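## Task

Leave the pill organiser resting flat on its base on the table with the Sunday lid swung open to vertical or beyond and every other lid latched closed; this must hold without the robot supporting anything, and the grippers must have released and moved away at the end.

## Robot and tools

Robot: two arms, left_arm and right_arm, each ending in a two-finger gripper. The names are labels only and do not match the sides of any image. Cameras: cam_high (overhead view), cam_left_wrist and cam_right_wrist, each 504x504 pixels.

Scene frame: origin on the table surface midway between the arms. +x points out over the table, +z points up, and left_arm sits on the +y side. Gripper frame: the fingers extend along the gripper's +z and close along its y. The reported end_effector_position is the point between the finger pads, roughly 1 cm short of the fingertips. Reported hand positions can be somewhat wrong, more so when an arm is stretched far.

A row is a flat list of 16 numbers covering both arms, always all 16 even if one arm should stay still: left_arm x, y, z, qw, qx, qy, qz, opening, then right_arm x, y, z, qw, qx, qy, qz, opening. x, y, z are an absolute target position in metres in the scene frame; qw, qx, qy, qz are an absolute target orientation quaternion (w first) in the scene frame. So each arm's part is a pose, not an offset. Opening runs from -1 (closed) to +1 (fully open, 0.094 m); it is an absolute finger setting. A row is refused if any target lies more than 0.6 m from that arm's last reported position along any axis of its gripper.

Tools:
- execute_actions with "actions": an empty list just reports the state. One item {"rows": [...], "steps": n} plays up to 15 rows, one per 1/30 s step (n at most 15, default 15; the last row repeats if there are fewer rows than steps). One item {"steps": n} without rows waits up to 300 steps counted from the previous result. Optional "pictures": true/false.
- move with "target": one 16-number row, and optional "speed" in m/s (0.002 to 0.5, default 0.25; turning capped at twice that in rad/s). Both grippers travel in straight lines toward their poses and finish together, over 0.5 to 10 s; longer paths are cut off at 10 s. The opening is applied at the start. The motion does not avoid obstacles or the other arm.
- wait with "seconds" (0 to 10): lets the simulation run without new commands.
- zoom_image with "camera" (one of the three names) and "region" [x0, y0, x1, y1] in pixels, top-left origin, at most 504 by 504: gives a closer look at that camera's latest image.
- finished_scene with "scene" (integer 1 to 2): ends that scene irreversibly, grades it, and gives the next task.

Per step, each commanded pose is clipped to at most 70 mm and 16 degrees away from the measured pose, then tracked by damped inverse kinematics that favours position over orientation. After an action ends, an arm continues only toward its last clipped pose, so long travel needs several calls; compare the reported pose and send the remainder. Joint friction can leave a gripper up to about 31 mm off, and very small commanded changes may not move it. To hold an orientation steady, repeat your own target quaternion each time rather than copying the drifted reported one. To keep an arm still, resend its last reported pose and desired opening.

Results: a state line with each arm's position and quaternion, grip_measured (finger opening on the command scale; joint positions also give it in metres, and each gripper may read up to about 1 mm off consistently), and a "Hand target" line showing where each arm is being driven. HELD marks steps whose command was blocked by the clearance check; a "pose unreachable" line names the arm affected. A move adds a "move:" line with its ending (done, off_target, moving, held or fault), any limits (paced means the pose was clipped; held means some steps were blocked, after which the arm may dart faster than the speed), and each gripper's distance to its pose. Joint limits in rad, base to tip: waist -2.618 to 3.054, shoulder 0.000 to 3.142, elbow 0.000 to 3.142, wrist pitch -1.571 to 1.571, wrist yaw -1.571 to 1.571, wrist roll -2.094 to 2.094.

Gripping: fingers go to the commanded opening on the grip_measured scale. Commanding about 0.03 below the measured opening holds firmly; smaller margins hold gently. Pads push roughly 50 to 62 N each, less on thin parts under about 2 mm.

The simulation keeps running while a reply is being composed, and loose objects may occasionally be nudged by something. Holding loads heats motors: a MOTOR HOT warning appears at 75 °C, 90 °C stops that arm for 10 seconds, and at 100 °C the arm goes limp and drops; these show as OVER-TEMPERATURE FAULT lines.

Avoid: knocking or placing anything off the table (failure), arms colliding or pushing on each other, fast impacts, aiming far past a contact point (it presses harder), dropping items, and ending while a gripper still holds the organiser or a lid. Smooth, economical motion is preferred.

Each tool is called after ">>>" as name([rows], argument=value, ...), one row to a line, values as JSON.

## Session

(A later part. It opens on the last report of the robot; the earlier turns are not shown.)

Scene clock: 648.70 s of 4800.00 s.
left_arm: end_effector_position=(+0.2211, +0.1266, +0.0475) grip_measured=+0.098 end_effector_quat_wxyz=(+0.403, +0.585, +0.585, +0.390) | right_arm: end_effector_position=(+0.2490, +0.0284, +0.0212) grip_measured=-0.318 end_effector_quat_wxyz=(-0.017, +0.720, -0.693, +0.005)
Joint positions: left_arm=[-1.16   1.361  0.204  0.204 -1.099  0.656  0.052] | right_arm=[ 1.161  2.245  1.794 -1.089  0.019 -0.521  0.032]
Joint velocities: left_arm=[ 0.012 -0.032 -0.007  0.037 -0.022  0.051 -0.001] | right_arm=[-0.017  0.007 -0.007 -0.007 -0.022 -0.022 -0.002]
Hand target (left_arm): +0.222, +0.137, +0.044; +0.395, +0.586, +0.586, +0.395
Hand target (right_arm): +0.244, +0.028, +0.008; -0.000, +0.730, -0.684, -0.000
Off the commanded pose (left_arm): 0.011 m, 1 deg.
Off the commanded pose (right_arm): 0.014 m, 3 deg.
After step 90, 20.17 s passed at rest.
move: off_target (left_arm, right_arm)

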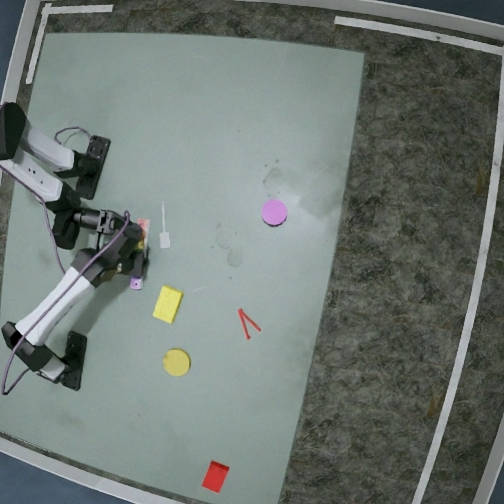

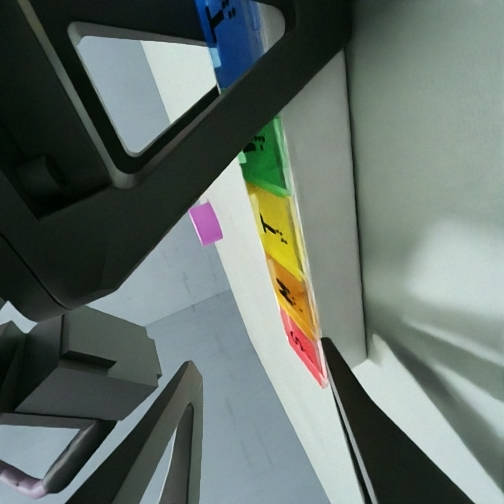

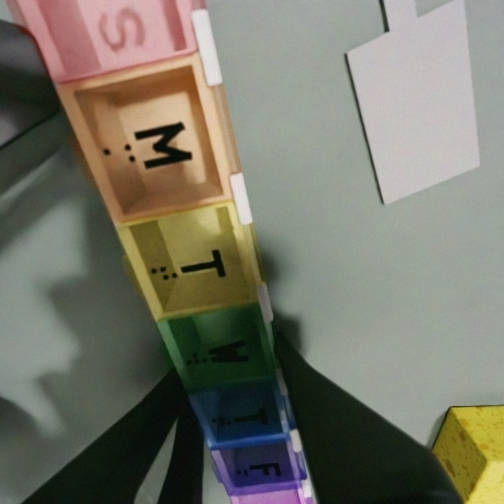

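>>> move(target=[0.226,0.139,0.062, 0.395,0.586,0.586,0.395,0.1, 0.242,0.027,0.002, 0,0.73,-0.684,0,-0.45], speed=0.012)

Scene clock: 676.87 s of 4800.00 s.
left_arm: end_effector_position=(+0.2208, +0.1268, +0.0509) grip_measured=+0.098 end_effector_quat_wxyz=(+0.396, +0.604, +0.586, +0.366) | right_arm: end_effector_position=(+0.2487, +0.0288, +0.0212) grip_measured=-0.318 end_effector_quat_wxyz=(-0.017, +0.721, -0.693, +0.004)
Joint positions: left_arm=[-1.127  1.252  0.203  0.13  -1.017  0.706  0.052] | right_arm=[ 1.161  2.245  1.794 -1.089  0.016 -0.523  0.032]
Joint velocities: left_arm=[-0.002  0.002 -0.002 -0.037 -0.007 -0.022  0.   ] | right_arm=[-0.007 -0.002  0.002 -0.007  0.051 -0.007 -0.001]
Hand target (left_arm): +0.226, +0.138, +0.061; +0.395, +0.586, +0.587, +0.395
Hand target (right_arm): +0.242, +0.027, +0.002; +0.000, +0.730, -0.684, +0.000
Off the commanded pose (left_arm): 0.017 m, 4 deg.
Off the commanded pose (right_arm): 0.020 m, 2 deg.
After step 90, 23.07 s passed at rest.
move: off_target (left_arm, right_arm)

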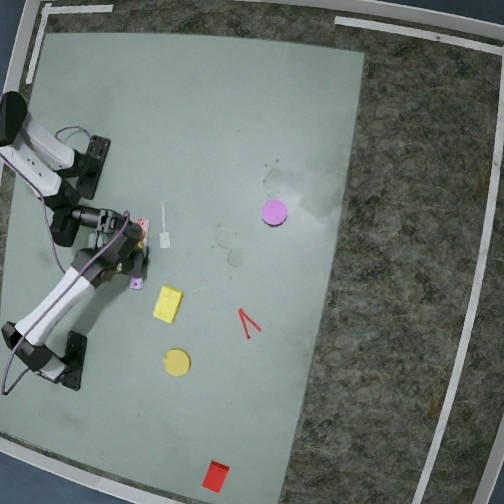

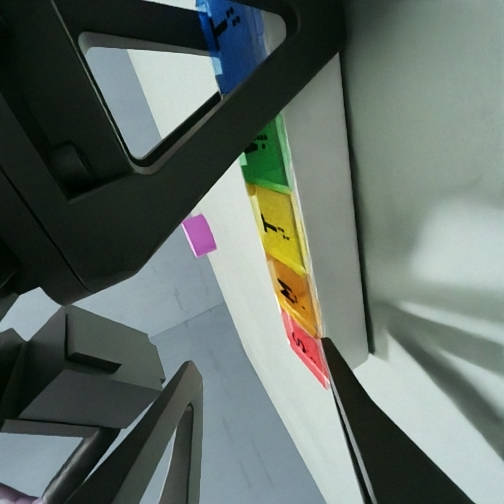

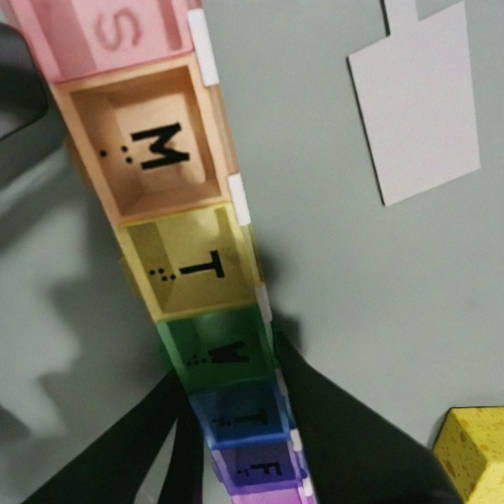

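>>> move(target=[0.228,0.145,0.08, 0.395,0.586,0.586,0.395,0.1, 0.242,0.027,0.002, 0,0.73,-0.684,0,-0.45], speed=0.012)

Scene clock: 690.60 s of 4800.00 s.
left_arm: end_effector_position=(+0.2251, +0.1445, +0.0712) grip_measured=+0.098 end_effector_quat_wxyz=(+0.393, +0.593, +0.584, +0.391) | right_arm: end_effector_position=(+0.2485, +0.0287, +0.0211) grip_measured=-0.318 end_effector_quat_wxyz=(-0.017, +0.723, -0.690, +0.003)
Joint positions: left_arm=[-1.096  1.1    0.203  0.008 -1.053  0.757  0.052] | right_arm=[ 1.161  2.245  1.794 -1.089  0.016 -0.53   0.032]
Joint velocities: left_arm=[ 0.012 -0.007 -0.007 -0.007  0.051  0.095 -0.   ] | right_arm=[ 0.007  0.017 -0.007 -0.007  0.066 -0.081 -0.   ]
Hand target (left_arm): +0.228, +0.145, +0.079; +0.396, +0.586, +0.586, +0.395
Hand target (right_arm): +0.242, +0.027, +0.002; +0.000, +0.730, -0.684, +0.000
Off the commanded pose (left_arm): 0.009 m, 1 deg.
Off the commanded pose (right_arm): 0.020 m, 2 deg.
After step 90, 7.60 s passed at rest.
move: off_target (right_arm)

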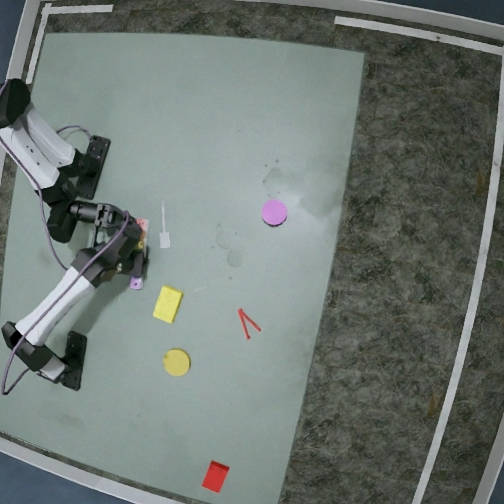

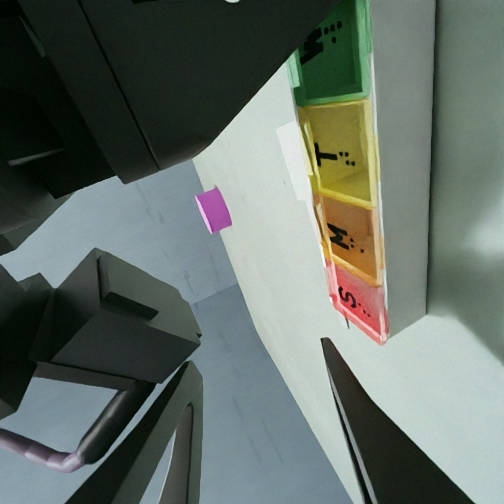

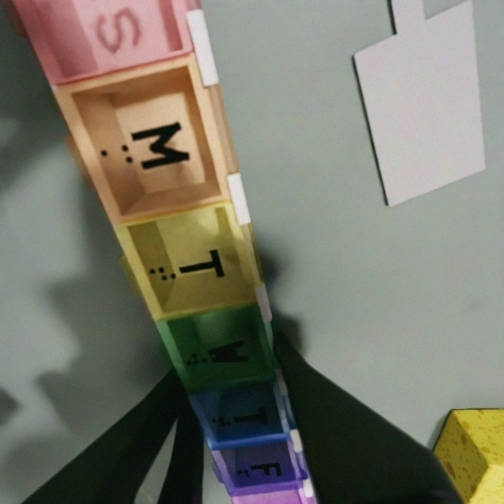

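>>> move(target=[0.13,0.19,0.09, 0.5,0,0.866,0,-1, 0.247,0.028,0.022, 0,0.73,-0.684,0,0.3], speed=0.1)

>>> move(target=[0.13,0.19,0.09, 0.5,0,0.866,0,-1, 0.245,0.05,0.075, -0.127,0.719,-0.674,-0.119,0.3], speed=0.1)

>>> move(target=[0.13,0.19,0.09, 0.5,0,0.866,0,-1, 0.238,0.092,0.065, -0.127,0.719,-0.674,-0.119,0.3], speed=0.1)

Scene clock: 720.87 s of 4800.00 s.
left_arm: end_effector_position=(+0.1465, +0.1865, +0.0893) grip_measured=-0.995 end_effector_quat_wxyz=(+0.509, +0.083, +0.855, +0.052) | right_arm: end_effector_position=(+0.2469, +0.0266, +0.0207) grip_measured=+0.299 end_effector_quat_wxyz=(-0.005, +0.728, -0.686, +0.006)
Joint positions: left_arm=[-1.657  1.117  0.419 -1.275 -1.026 -1.833  0.   ] | right_arm=[ 1.161  2.259  1.816 -1.121  0.013 -0.542  0.061]
Joint velocities: left_arm=[ 0.007  0.007 -0.007 -0.007 -0.022 -0.095 -0.   ] | right_arm=[-0.017  0.017 -0.002 -0.007  0.007 -0.051  0.001]
Hand target (left_arm): +0.147, +0.186, +0.089; +0.509, +0.083, +0.855, +0.053
Hand target (right_arm): +0.247, +0.028, +0.022; -0.000, +0.730, -0.684, +0.000
Off the commanded pose (left_arm): 0.017 m, 11 deg.
Off the commanded pose (right_arm): 0.002 m, 1 deg.
After step 90, 19.07 s passed at rest.
move: held (left_arm); limits=held; held on 34 of 246 steps (left_arm), including the last (left_arm)
pose unreachable (left arm): on one or more control steps of this call this arm could not follow its commanded pose, so it was not sent that pose on those steps. On the call's last step it was still not sent that pose. It may still have moved: this result reports where it is.
cause: the commanded pose would bring two parts of the arm too close to each other (its shoulder (the part past joint 1) and its gripper housing, with joints 2 (shoulder) to 6 (wrist roll) between them).

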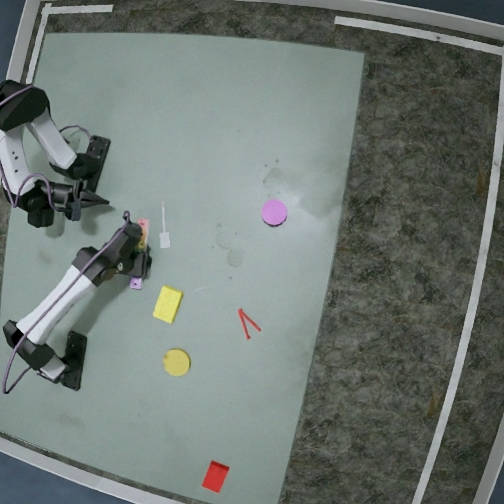

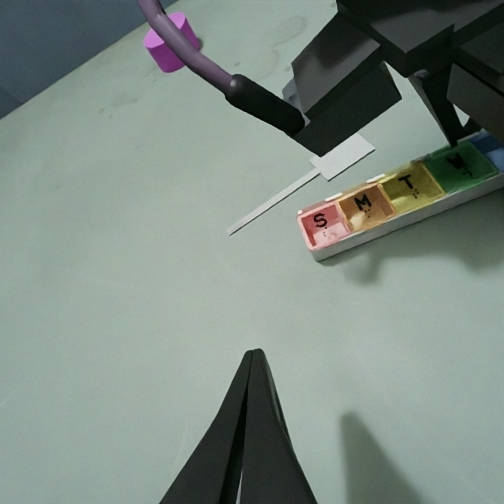

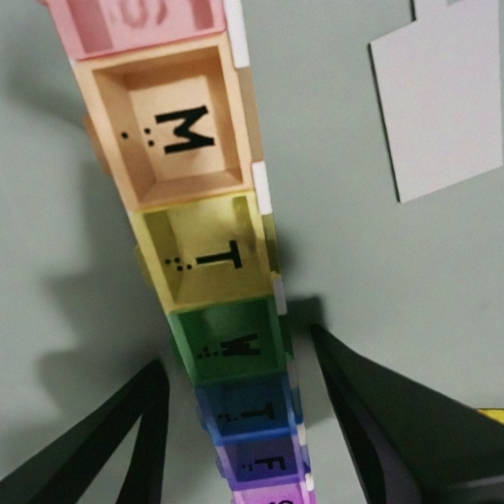

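Scene clock: 723.23 s of 4800.00 s.
left_arm: end_effector_position=(+0.1465, +0.1865, +0.0893) grip_measured=-0.995 end_effector_quat_wxyz=(+0.509, +0.083, +0.855, +0.052) | right_arm: end_effector_position=(+0.2422, +0.0490, +0.0729) grip_measured=+0.299 end_effector_quat_wxyz=(-0.115, +0.718, -0.677, -0.113)
Joint positions: left_arm=[-1.657  1.117  0.419 -1.275 -1.026 -1.833  0.   ] | right_arm=[ 1.126  2.031  1.62  -0.88  -0.164 -0.554  0.061]
Joint velocities: left_arm=[ 0.007 -0.007 -0.002  0.037 -0.037 -0.007 -0.001] | right_arm=[ 0.012 -0.022 -0.002 -0.037  0.051  0.037  0.   ]
Hand target (left_arm): +0.147, +0.186, +0.089; +0.509, +0.083, +0.855, +0.053
Hand target (right_arm): +0.245, +0.049, +0.077; -0.125, +0.718, -0.675, -0.119
Off the commanded pose (left_arm): 0.017 m, 11 deg.
Off the commanded pose (right_arm): 0.004 m, 2 deg.
move: held (left_arm); limits=held; held on 64 of 64 steps (left_arm), including the last (left_arm)
pose unreachable (left arm): on one or more control steps of this call this arm could not follow its commanded pose, so it was not sent that pose on those steps. On the call's last step it was still not sent that pose. It may still have moved: this result reports where it is.
cause: the commanded pose would bring two parts of the arm too close to each other (its shoulder (the part past joint 1) and its gripper housing, with joints 2 (shoulder) to 6 (wrist roll) between them).

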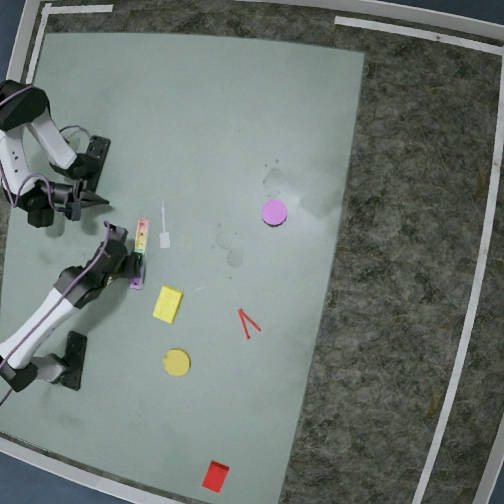

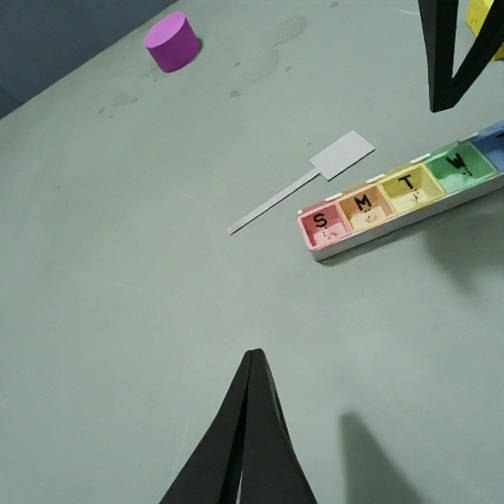

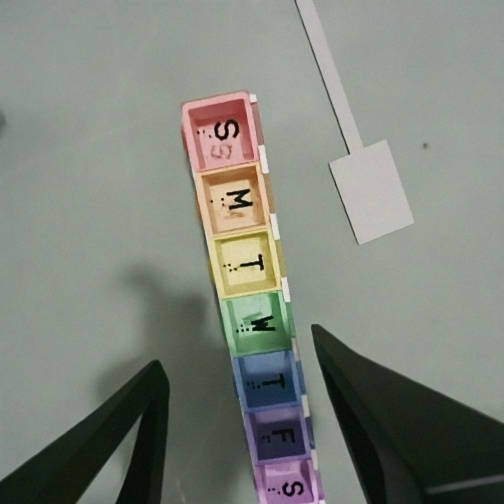

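Scene clock: 724.73 s of 4800.00 s.
left_arm: end_effector_position=(+0.1465, +0.1865, +0.0893) grip_measured=-0.995 end_effector_quat_wxyz=(+0.509, +0.083, +0.855, +0.052) | right_arm: end_effector_position=(+0.2366, +0.0837, +0.0605) grip_measured=+0.299 end_effector_quat_wxyz=(-0.114, +0.720, -0.674, -0.120)
Joint positions: left_arm=[-1.657  1.117  0.419 -1.275 -1.026 -1.833  0.   ] | right_arm=[ 1.172  2.147  1.744 -0.878 -0.165 -0.513  0.061]
Joint velocities: left_arm=[-0.002  0.012 -0.012  0.051 -0.022  0.007 -0.   ] | right_arm=[-0.002  0.017  0.007  0.007 -0.125 -0.051 -0.   ]
Hand target (left_arm): +0.147, +0.186, +0.089; +0.509, +0.083, +0.855, +0.053
Hand target (right_arm): +0.238, +0.092, +0.066; -0.127, +0.718, -0.674, -0.120
Off the commanded pose (left_arm): 0.017 m, 11 deg.
Off the commanded pose (right_arm): 0.010 m, 1 deg.
move: held (left_arm); limits=held; held on 38 of 38 steps (left_arm), including the last (left_arm)
pose unreachable (left arm): on one or more control steps of this call this arm could not follow its commanded pose, so it was not sent that pose on those steps. On the call's last step it was still not sent that pose. It may still have moved: this result reports where it is.
cause: the commanded pose would bring two parts of the arm too close to each other (its shoulder (the part past joint 1) and its gripper housing, with joints 2 (shoulder) to 6 (wrist roll) between them).

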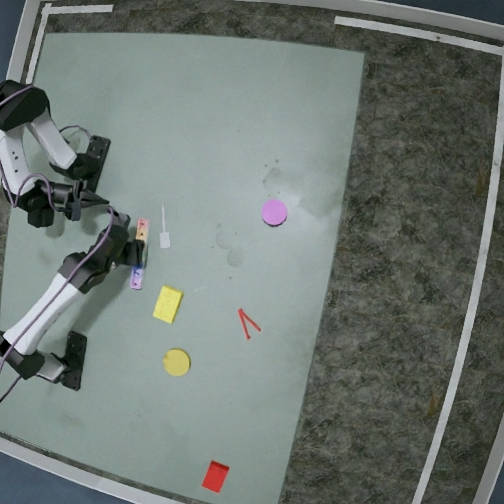

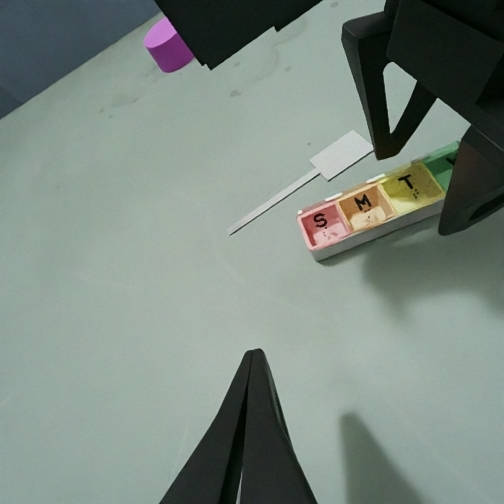

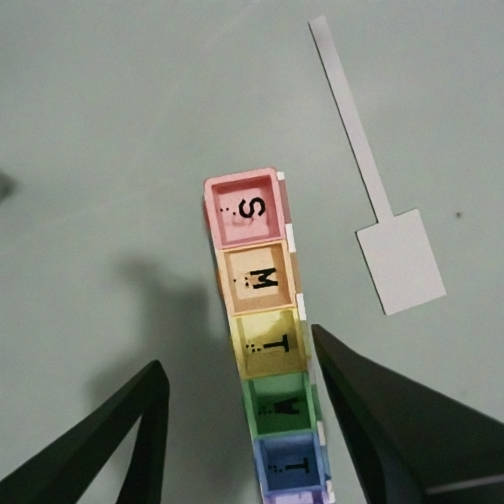

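>>> move(target=[0.1465,0.1865,0.0893, 0.509,0.083,0.855,0.052,-1, 0.25,0.094,0.04, -0.127,0.719,-0.674,-0.119,0.4], speed=0.05)

Scene clock: 734.30 s of 4800.00 s.
left_arm: end_effector_position=(+0.1465, +0.1865, +0.0893) grip_measured=-0.995 end_effector_quat_wxyz=(+0.509, +0.083, +0.855, +0.052) | right_arm: end_effector_position=(+0.2408, +0.0920, +0.0397) grip_measured=+0.399 end_effector_quat_wxyz=(-0.115, +0.720, -0.673, -0.120)
Joint positions: left_arm=[-1.657  1.117  0.419 -1.275 -1.026 -1.833  0.   ] | right_arm=[ 1.172  2.2    1.745 -0.825 -0.165 -0.515  0.066]
Joint velocities: left_arm=[-0.012  0.017 -0.007 -0.007  0.007  0.037 -0.   ] | right_arm=[-0.017 -0.007  0.002 -0.037 -0.037  0.007  0.   ]
Hand target (left_arm): +0.147, +0.186, +0.089; +0.509, +0.083, +0.855, +0.053
Hand target (right_arm): +0.250, +0.094, +0.040; -0.127, +0.718, -0.674, -0.119
Off the commanded pose (left_arm): 0.000 m, 0 deg.
Off the commanded pose (right_arm): 0.009 m, 1 deg.
After step 90, 5.67 s passed at rest.
move: held (left_arm); limits=held; held on 27 of 27 steps (left_arm), including the last (left_arm)
pose unreachable (left arm): on one or more control steps of this call this arm could not follow its commanded pose, so it was not sent that pose on those steps. On the call's last step it was still not sent that pose. It may still have moved: this result reports where it is.
cause: the commanded pose would bring two parts of the arm too close to each other (its shoulder (the part past joint 1) and its gripper housing, with joints 2 (shoulder) to 6 (wrist roll) between them).

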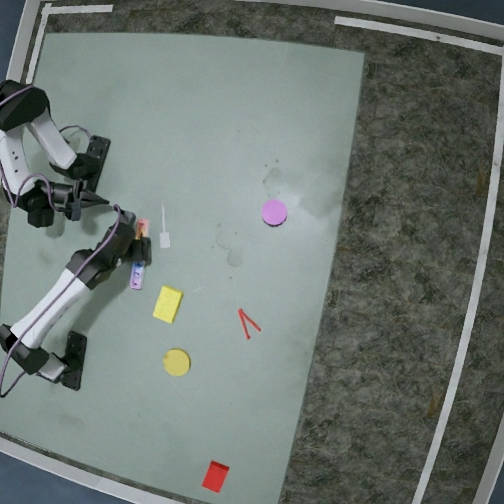

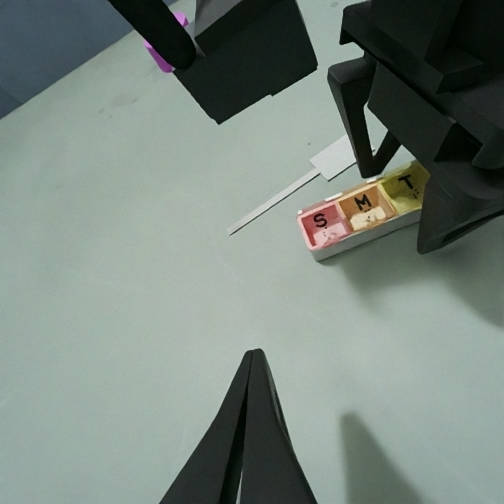

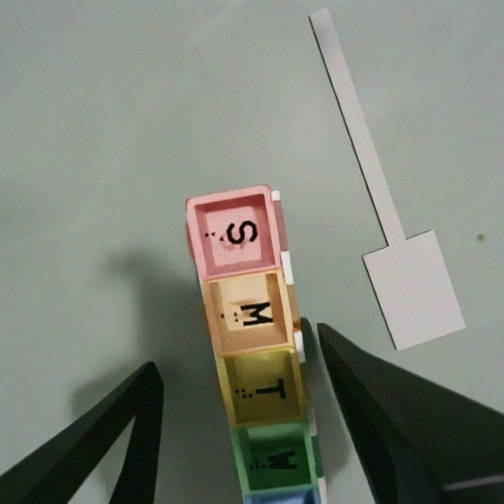

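>>> move(target=[0.1465,0.1865,0.0893, 0.509,0.083,0.855,0.052,-1, 0.263,0.098,0.036, -0.127,0.719,-0.674,-0.119,0.4], speed=0.05)

>>> move(target=[0.1465,0.1865,0.0893, 0.509,0.083,0.855,0.052,-1, 0.256,0.1,0.016, -0.127,0.719,-0.674,-0.119,0.4], speed=0.03)

Scene clock: 755.27 s of 4800.00 s.
left_arm: end_effector_position=(+0.1465, +0.1865, +0.0893) grip_measured=-0.995 end_effector_quat_wxyz=(+0.509, +0.083, +0.855, +0.052) | right_arm: end_effector_position=(+0.2568, +0.0924, +0.0318) grip_measured=+0.399 end_effector_quat_wxyz=(-0.116, +0.718, -0.677, -0.116)
Joint positions: left_arm=[-1.657  1.117  0.419 -1.275 -1.026 -1.833  0.   ] | right_arm=[ 1.144  2.239  1.778 -0.823 -0.165 -0.535  0.066]
Joint velocities: left_arm=[-0.002 -0.002  0.002  0.051 -0.066 -0.037  0.   ] | right_arm=[-0.017 -0.012 -0.007  0.022 -0.051  0.051  0.   ]
Hand target (left_arm): +0.147, +0.186, +0.089; +0.509, +0.083, +0.855, +0.053
Hand target (right_arm): +0.263, +0.097, +0.036; -0.127, +0.719, -0.673, -0.118
Off the commanded pose (left_arm): 0.000 m, 0 deg.
Off the commanded pose (right_arm): 0.009 m, 1 deg.
After step 90, 17.17 s passed at rest.
move: held (left_arm); limits=held; held on 24 of 24 steps (left_arm), including the last (left_arm)
pose unreachable (left arm): on one or more control steps of this call this arm could not follow its commanded pose, so it was not sent that pose on those steps. On the call's last step it was still not sent that pose. It may still have moved: this result reports where it is.
cause: the commanded pose would bring two parts of the arm too close to each other (its shoulder (the part past joint 1) and its gripper housing, with joints 2 (shoulder) to 6 (wrist roll) between them).

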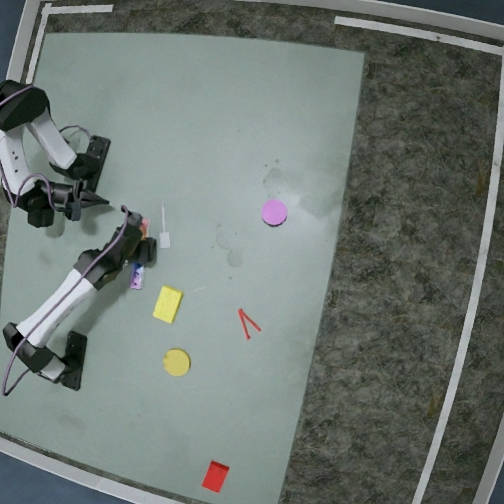

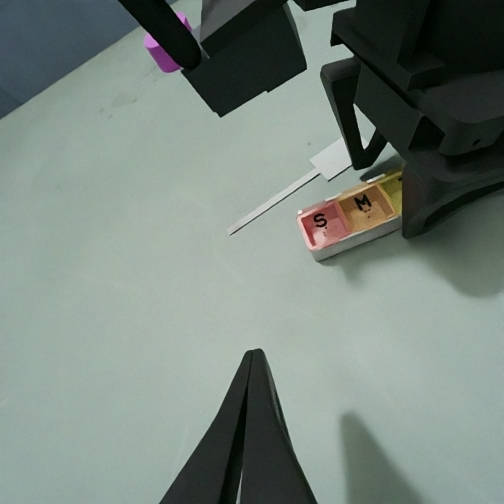

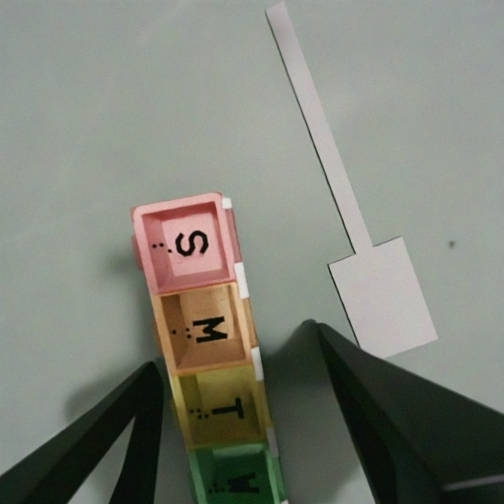

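Scene clock: 756.43 s of 4800.00 s.
left_arm: end_effector_position=(+0.1465, +0.1865, +0.0893) grip_measured=-0.995 end_effector_quat_wxyz=(+0.509, +0.083, +0.855, +0.052) | right_arm: end_effector_position=(+0.2611, +0.1002, +0.0257) grip_measured=+0.399 end_effector_quat_wxyz=(-0.132, +0.717, -0.674, -0.120)
Joint positions: left_arm=[-1.657  1.117  0.419 -1.275 -1.026 -1.833  0.   ] | right_arm=[ 1.144  2.252  1.765 -0.764 -0.165 -0.536  0.066]
Joint velocities: left_arm=[ 0.002 -0.002  0.002 -0.051  0.022 -0.022 -0.001] | right_arm=[-0.007  0.002 -0.012  0.007 -0.022  0.022  0.   ]
Hand target (left_arm): +0.147, +0.186, +0.089; +0.509, +0.083, +0.855, +0.053
Hand target (right_arm): +0.256, +0.100, +0.016; -0.126, +0.718, -0.674, -0.119
Off the commanded pose (left_arm): 0.000 m, 0 deg.
Off the commanded pose (right_arm): 0.011 m, 1 deg.
move: held (left_arm), off_target (right_arm); limits=held; held on 28 of 28 steps (left_arm), including the last (left_arm)
pose unreachable (left arm): on one or more control steps of this call this arm could not follow its commanded pose, so it was not sent that pose on those steps. On the call's last step it was still not sent that pose. It may still have moved: this result reports where it is.
cause: the commanded pose would bring two parts of the arm too close to each other (its shoulder (the part past joint 1) and its gripper housing, with joints 2 (shoulder) to 6 (wrist roll) between them).

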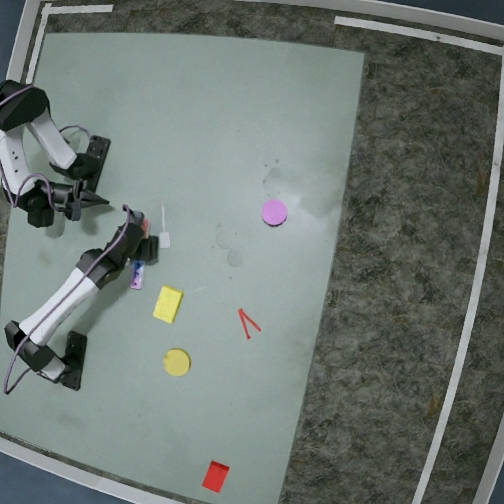

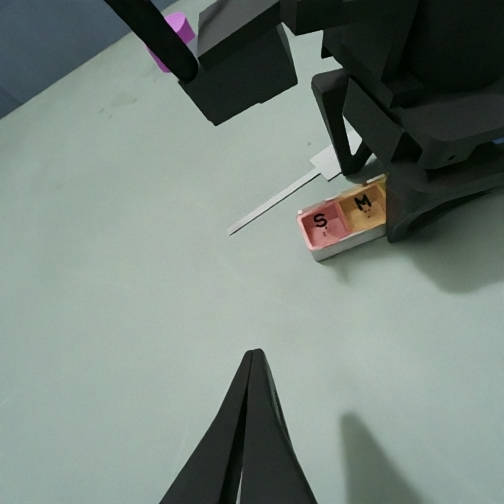

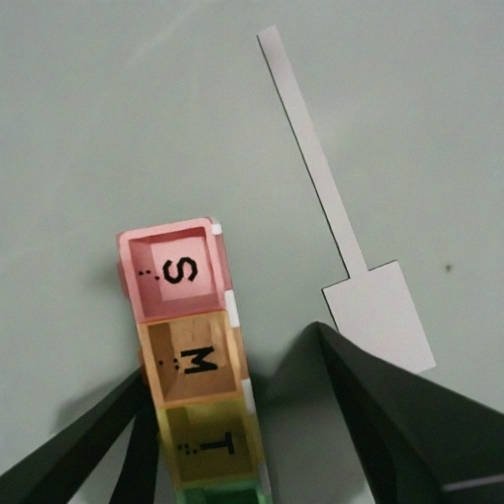

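>>> move(target=[0.1465,0.1865,0.0893, 0.509,0.083,0.855,0.052,-1, 0.241,0.092,0.034, -0.127,0.719,-0.674,-0.119,0.4], speed=0.03)

>>> move(target=[0.1465,0.1865,0.0893, 0.509,0.083,0.855,0.052,-1, 0.246,0.092,0.012, -0.127,0.719,-0.674,-0.119,0.4], speed=0.03)

Scene clock: 764.37 s of 4800.00 s.
left_arm: end_effector_position=(+0.1465, +0.1865, +0.0893) grip_measured=-0.995 end_effector_quat_wxyz=(+0.509, +0.083, +0.855, +0.052) | right_arm: end_effector_position=(+0.2449, +0.0940, +0.0302) grip_measured=+0.399 end_effector_quat_wxyz=(-0.125, +0.719, -0.672, -0.122)
Joint positions: left_arm=[-1.657  1.117  0.419 -1.275 -1.026 -1.833  0.   ] | right_arm=[ 1.167  2.206  1.709 -0.762 -0.165 -0.519  0.066]
Joint velocities: left_arm=[-0.012 -0.017  0.002  0.022 -0.022  0.095 -0.001] | right_arm=[ 0.002 -0.007 -0.022  0.007 -0.066  0.051  0.   ]
Hand target (left_arm): +0.147, +0.186, +0.089; +0.509, +0.083, +0.855, +0.053
Hand target (right_arm): +0.241, +0.092, +0.034; -0.127, +0.718, -0.673, -0.119
Off the commanded pose (left_arm): 0.000 m, 0 deg.
Off the commanded pose (right_arm): 0.006 m, 0 deg.
After step 90, 3.90 s passed at rest.
move: held (left_arm); limits=held; held on 31 of 31 steps (left_arm), including the last (left_arm)
pose unreachable (left arm): on one or more control steps of this call this arm could not follow its commanded pose, so it was not sent that pose on those steps. On the call's last step it was still not sent that pose. It may still have moved: this result reports where it is.
cause: the commanded pose would bring two parts of the arm too close to each other (its shoulder (the part past joint 1) and its gripper housing, with joints 2 (shoulder) to 6 (wrist roll) between them).

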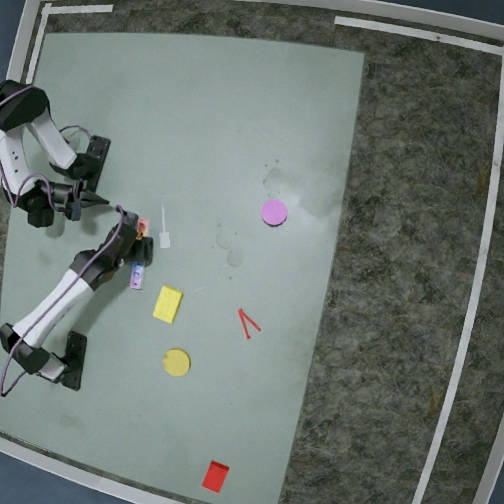

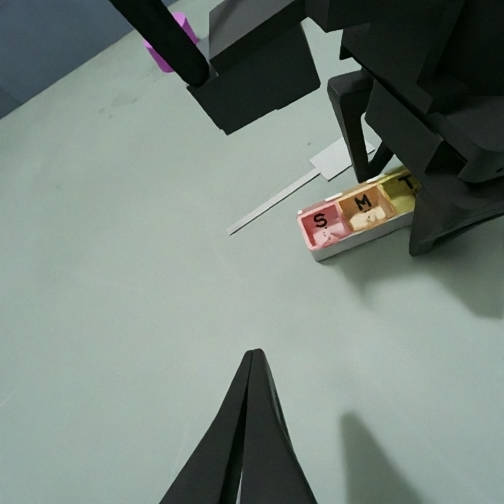

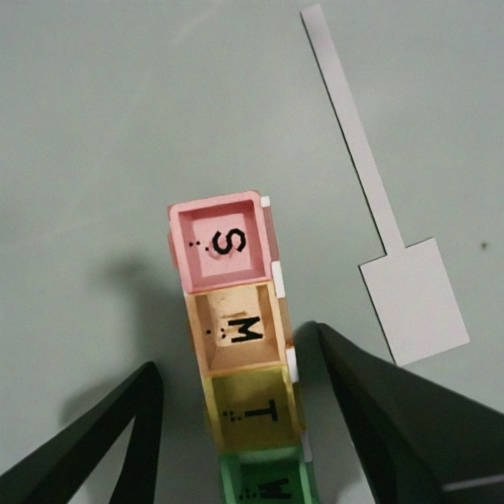

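Scene clock: 765.50 s of 4800.00 s.
left_arm: end_effector_position=(+0.1465, +0.1865, +0.0893) grip_measured=-0.995 end_effector_quat_wxyz=(+0.509, +0.083, +0.855, +0.052) | right_arm: end_effector_position=(+0.2463, +0.0967, +0.0250) grip_measured=+0.399 end_effector_quat_wxyz=(-0.135, +0.718, -0.671, -0.125)
Joint positions: left_arm=[-1.657  1.117  0.419 -1.275 -1.026 -1.833  0.   ] | right_arm=[ 1.167  2.206  1.681 -0.713 -0.165 -0.518  0.066]
Joint velocities: left_arm=[ 0.002 -0.007 -0.002  0.007 -0.051 -0.037 -0.001] | right_arm=[-0.007 -0.022  0.002 -0.022  0.037 -0.037 -0.001]
Hand target (left_arm): +0.147, +0.186, +0.089; +0.509, +0.083, +0.855, +0.053
Hand target (right_arm): +0.246, +0.092, +0.012; -0.127, +0.719, -0.673, -0.119
Off the commanded pose (left_arm): 0.000 m, 0 deg.
Off the commanded pose (right_arm): 0.014 m, 1 deg.
move: held (left_arm), off_target (right_arm); limits=held; held on 27 of 27 steps (left_arm), including the last (left_arm)
pose unreachable (left arm): on one or more control steps of this call this arm could not follow its commanded pose, so it was not sent that pose on those steps. On the call's last step it was still not sent that pose. It may still have moved: this result reports where it is.
cause: the commanded pose would bring two parts of the arm too close to each other (its shoulder (the part past joint 1) and its gripper housing, with joints 2 (shoulder) to 6 (wrist roll) between them).

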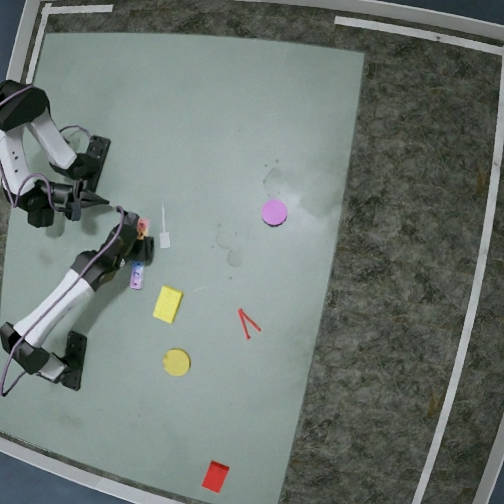

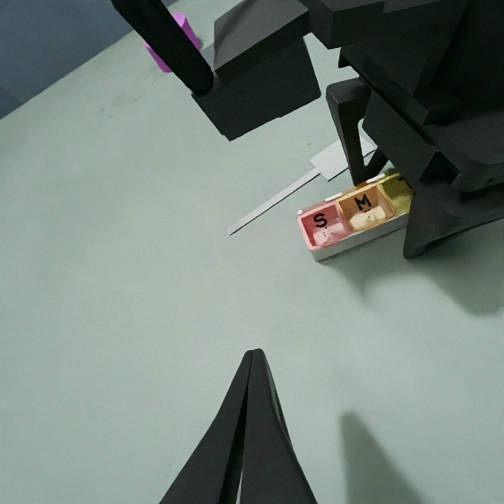

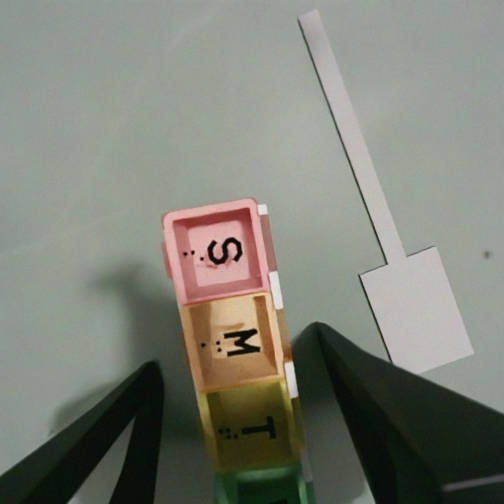

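>>> move(target=[0.1465,0.1865,0.0893, 0.509,0.083,0.855,0.052,-1, 0.246,0.086,0.002, -0.127,0.719,-0.674,-0.119,0.3], speed=0.03)

Scene clock: 772.47 s of 4800.00 s.
left_arm: end_effector_position=(+0.1465, +0.1865, +0.0893) grip_measured=-0.995 end_effector_quat_wxyz=(+0.509, +0.083, +0.855, +0.052) | right_arm: end_effector_position=(+0.2466, +0.0980, +0.0239) grip_measured=+0.301 end_effector_quat_wxyz=(-0.145, +0.717, -0.669, -0.133)
Joint positions: left_arm=[-1.657  1.117  0.419 -1.275 -1.026 -1.833  0.   ] | right_arm=[ 1.163  2.193  1.646 -0.666 -0.175 -0.518  0.061]
Joint velocities: left_arm=[ 0.007  0.017  0.007  0.022 -0.037  0.037 -0.001] | right_arm=[ 0.017  0.002 -0.017 -0.022  0.037 -0.007 -0.   ]
Hand target (left_arm): +0.147, +0.186, +0.089; +0.509, +0.083, +0.855, +0.053
Hand target (right_arm): +0.246, +0.086, +0.002; -0.126, +0.719, -0.673, -0.119
Off the commanded pose (left_arm): 0.000 m, 0 deg.
Off the commanded pose (right_arm): 0.025 m, 3 deg.
After step 90, 2.90 s passed at rest.
move: held (left_arm), off_target (right_arm); limits=held; held on 32 of 32 steps (left_arm), including the last (left_arm)
pose unreachable (left arm): on one or more control steps of this call this arm could not follow its commanded pose, so it was not sent that pose on those steps. On the call's last step it was still not sent that pose. It may still have moved: this result reports where it is.
cause: the commanded pose would bring two parts of the arm too close to each other (its shoulder (the part past joint 1) and its gripper housing, with joints 2 (shoulder) to 6 (wrist roll) between them).

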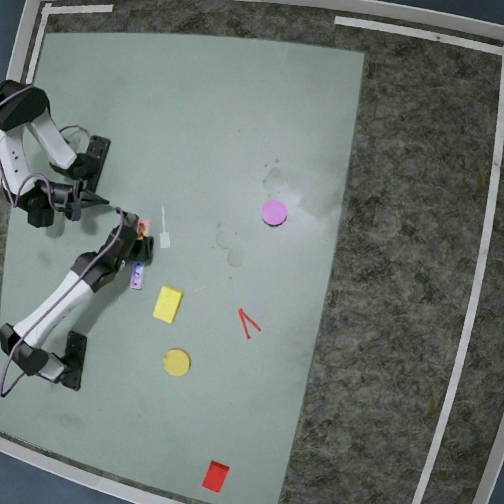

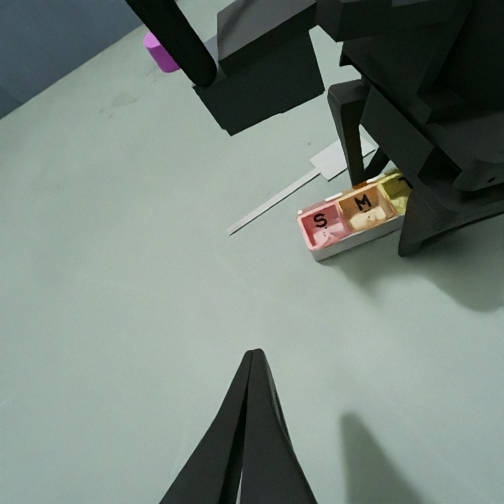

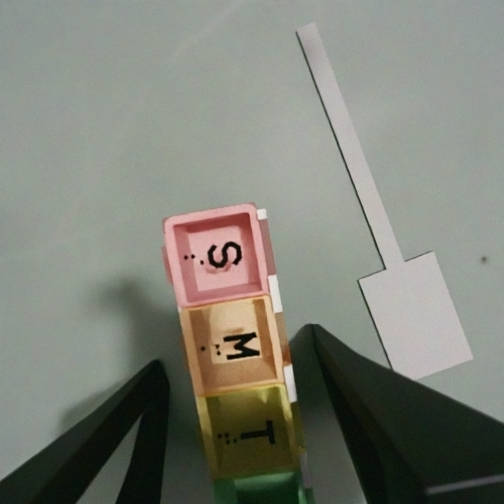

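>>> move(target=[0.1465,0.1865,0.0893, 0.509,0.083,0.855,0.052,-1, 0.246,0.076,0.022, -0.127,0.719,-0.674,-0.119,0.2], speed=0.03)

Scene clock: 778.77 s of 4800.00 s.
left_arm: end_effector_position=(+0.1465, +0.1865, +0.0893) grip_measured=-0.995 end_effector_quat_wxyz=(+0.509, +0.083, +0.855, +0.052) | right_arm: end_effector_position=(+0.2448, +0.0903, +0.0250) grip_measured=+0.201 end_effector_quat_wxyz=(-0.142, +0.719, -0.668, -0.131)
Joint positions: left_arm=[-1.657  1.117  0.419 -1.275 -1.026 -1.833  0.   ] | right_arm=[ 1.159  2.169  1.615 -0.669 -0.176 -0.527  0.056]
Joint velocities: left_arm=[-0.032 -0.012  0.002 -0.022  0.037  0.022 -0.   ] | right_arm=[-0.002  0.017 -0.012 -0.022 -0.007 -0.051  0.   ]
Hand target (left_arm): +0.147, +0.186, +0.089; +0.509, +0.083, +0.855, +0.053
Hand target (right_arm): +0.246, +0.077, +0.022; -0.127, +0.719, -0.673, -0.119
Off the commanded pose (left_arm): 0.000 m, 0 deg.
Off the commanded pose (right_arm): 0.015 m, 2 deg.
After step 90, 2.17 s passed at rest.
move: held (left_arm), off_target (right_arm); limits=held; held on 34 of 34 steps (left_arm), including the last (left_arm)
pose unreachable (left arm): on one or more control steps of this call this arm could not follow its commanded pose, so it was not sent that pose on those steps. On the call's last step it was still not sent that pose. It may still have moved: this result reports where it is.
cause: the commanded pose would bring two parts of the arm too close to each other (its shoulder (the part past joint 1) and its gripper housing, with joints 2 (shoulder) to 6 (wrist roll) between them).

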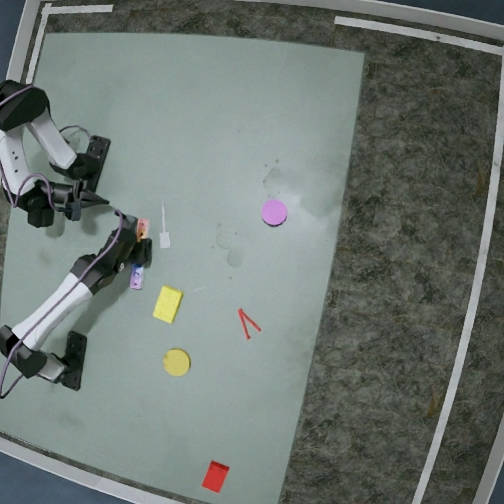

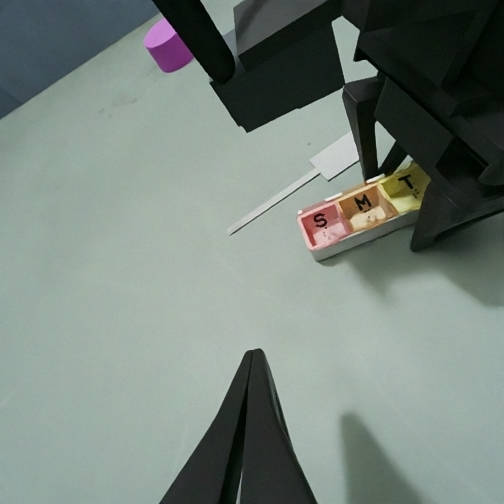

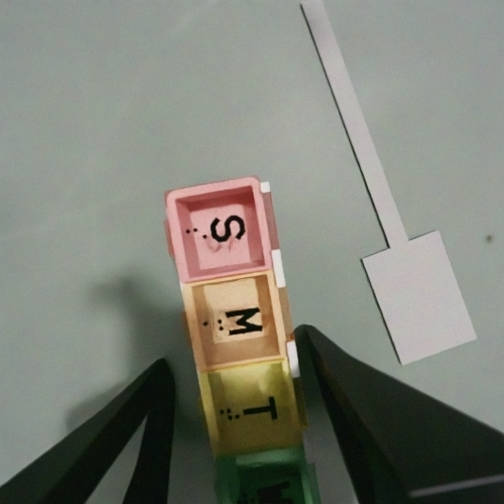

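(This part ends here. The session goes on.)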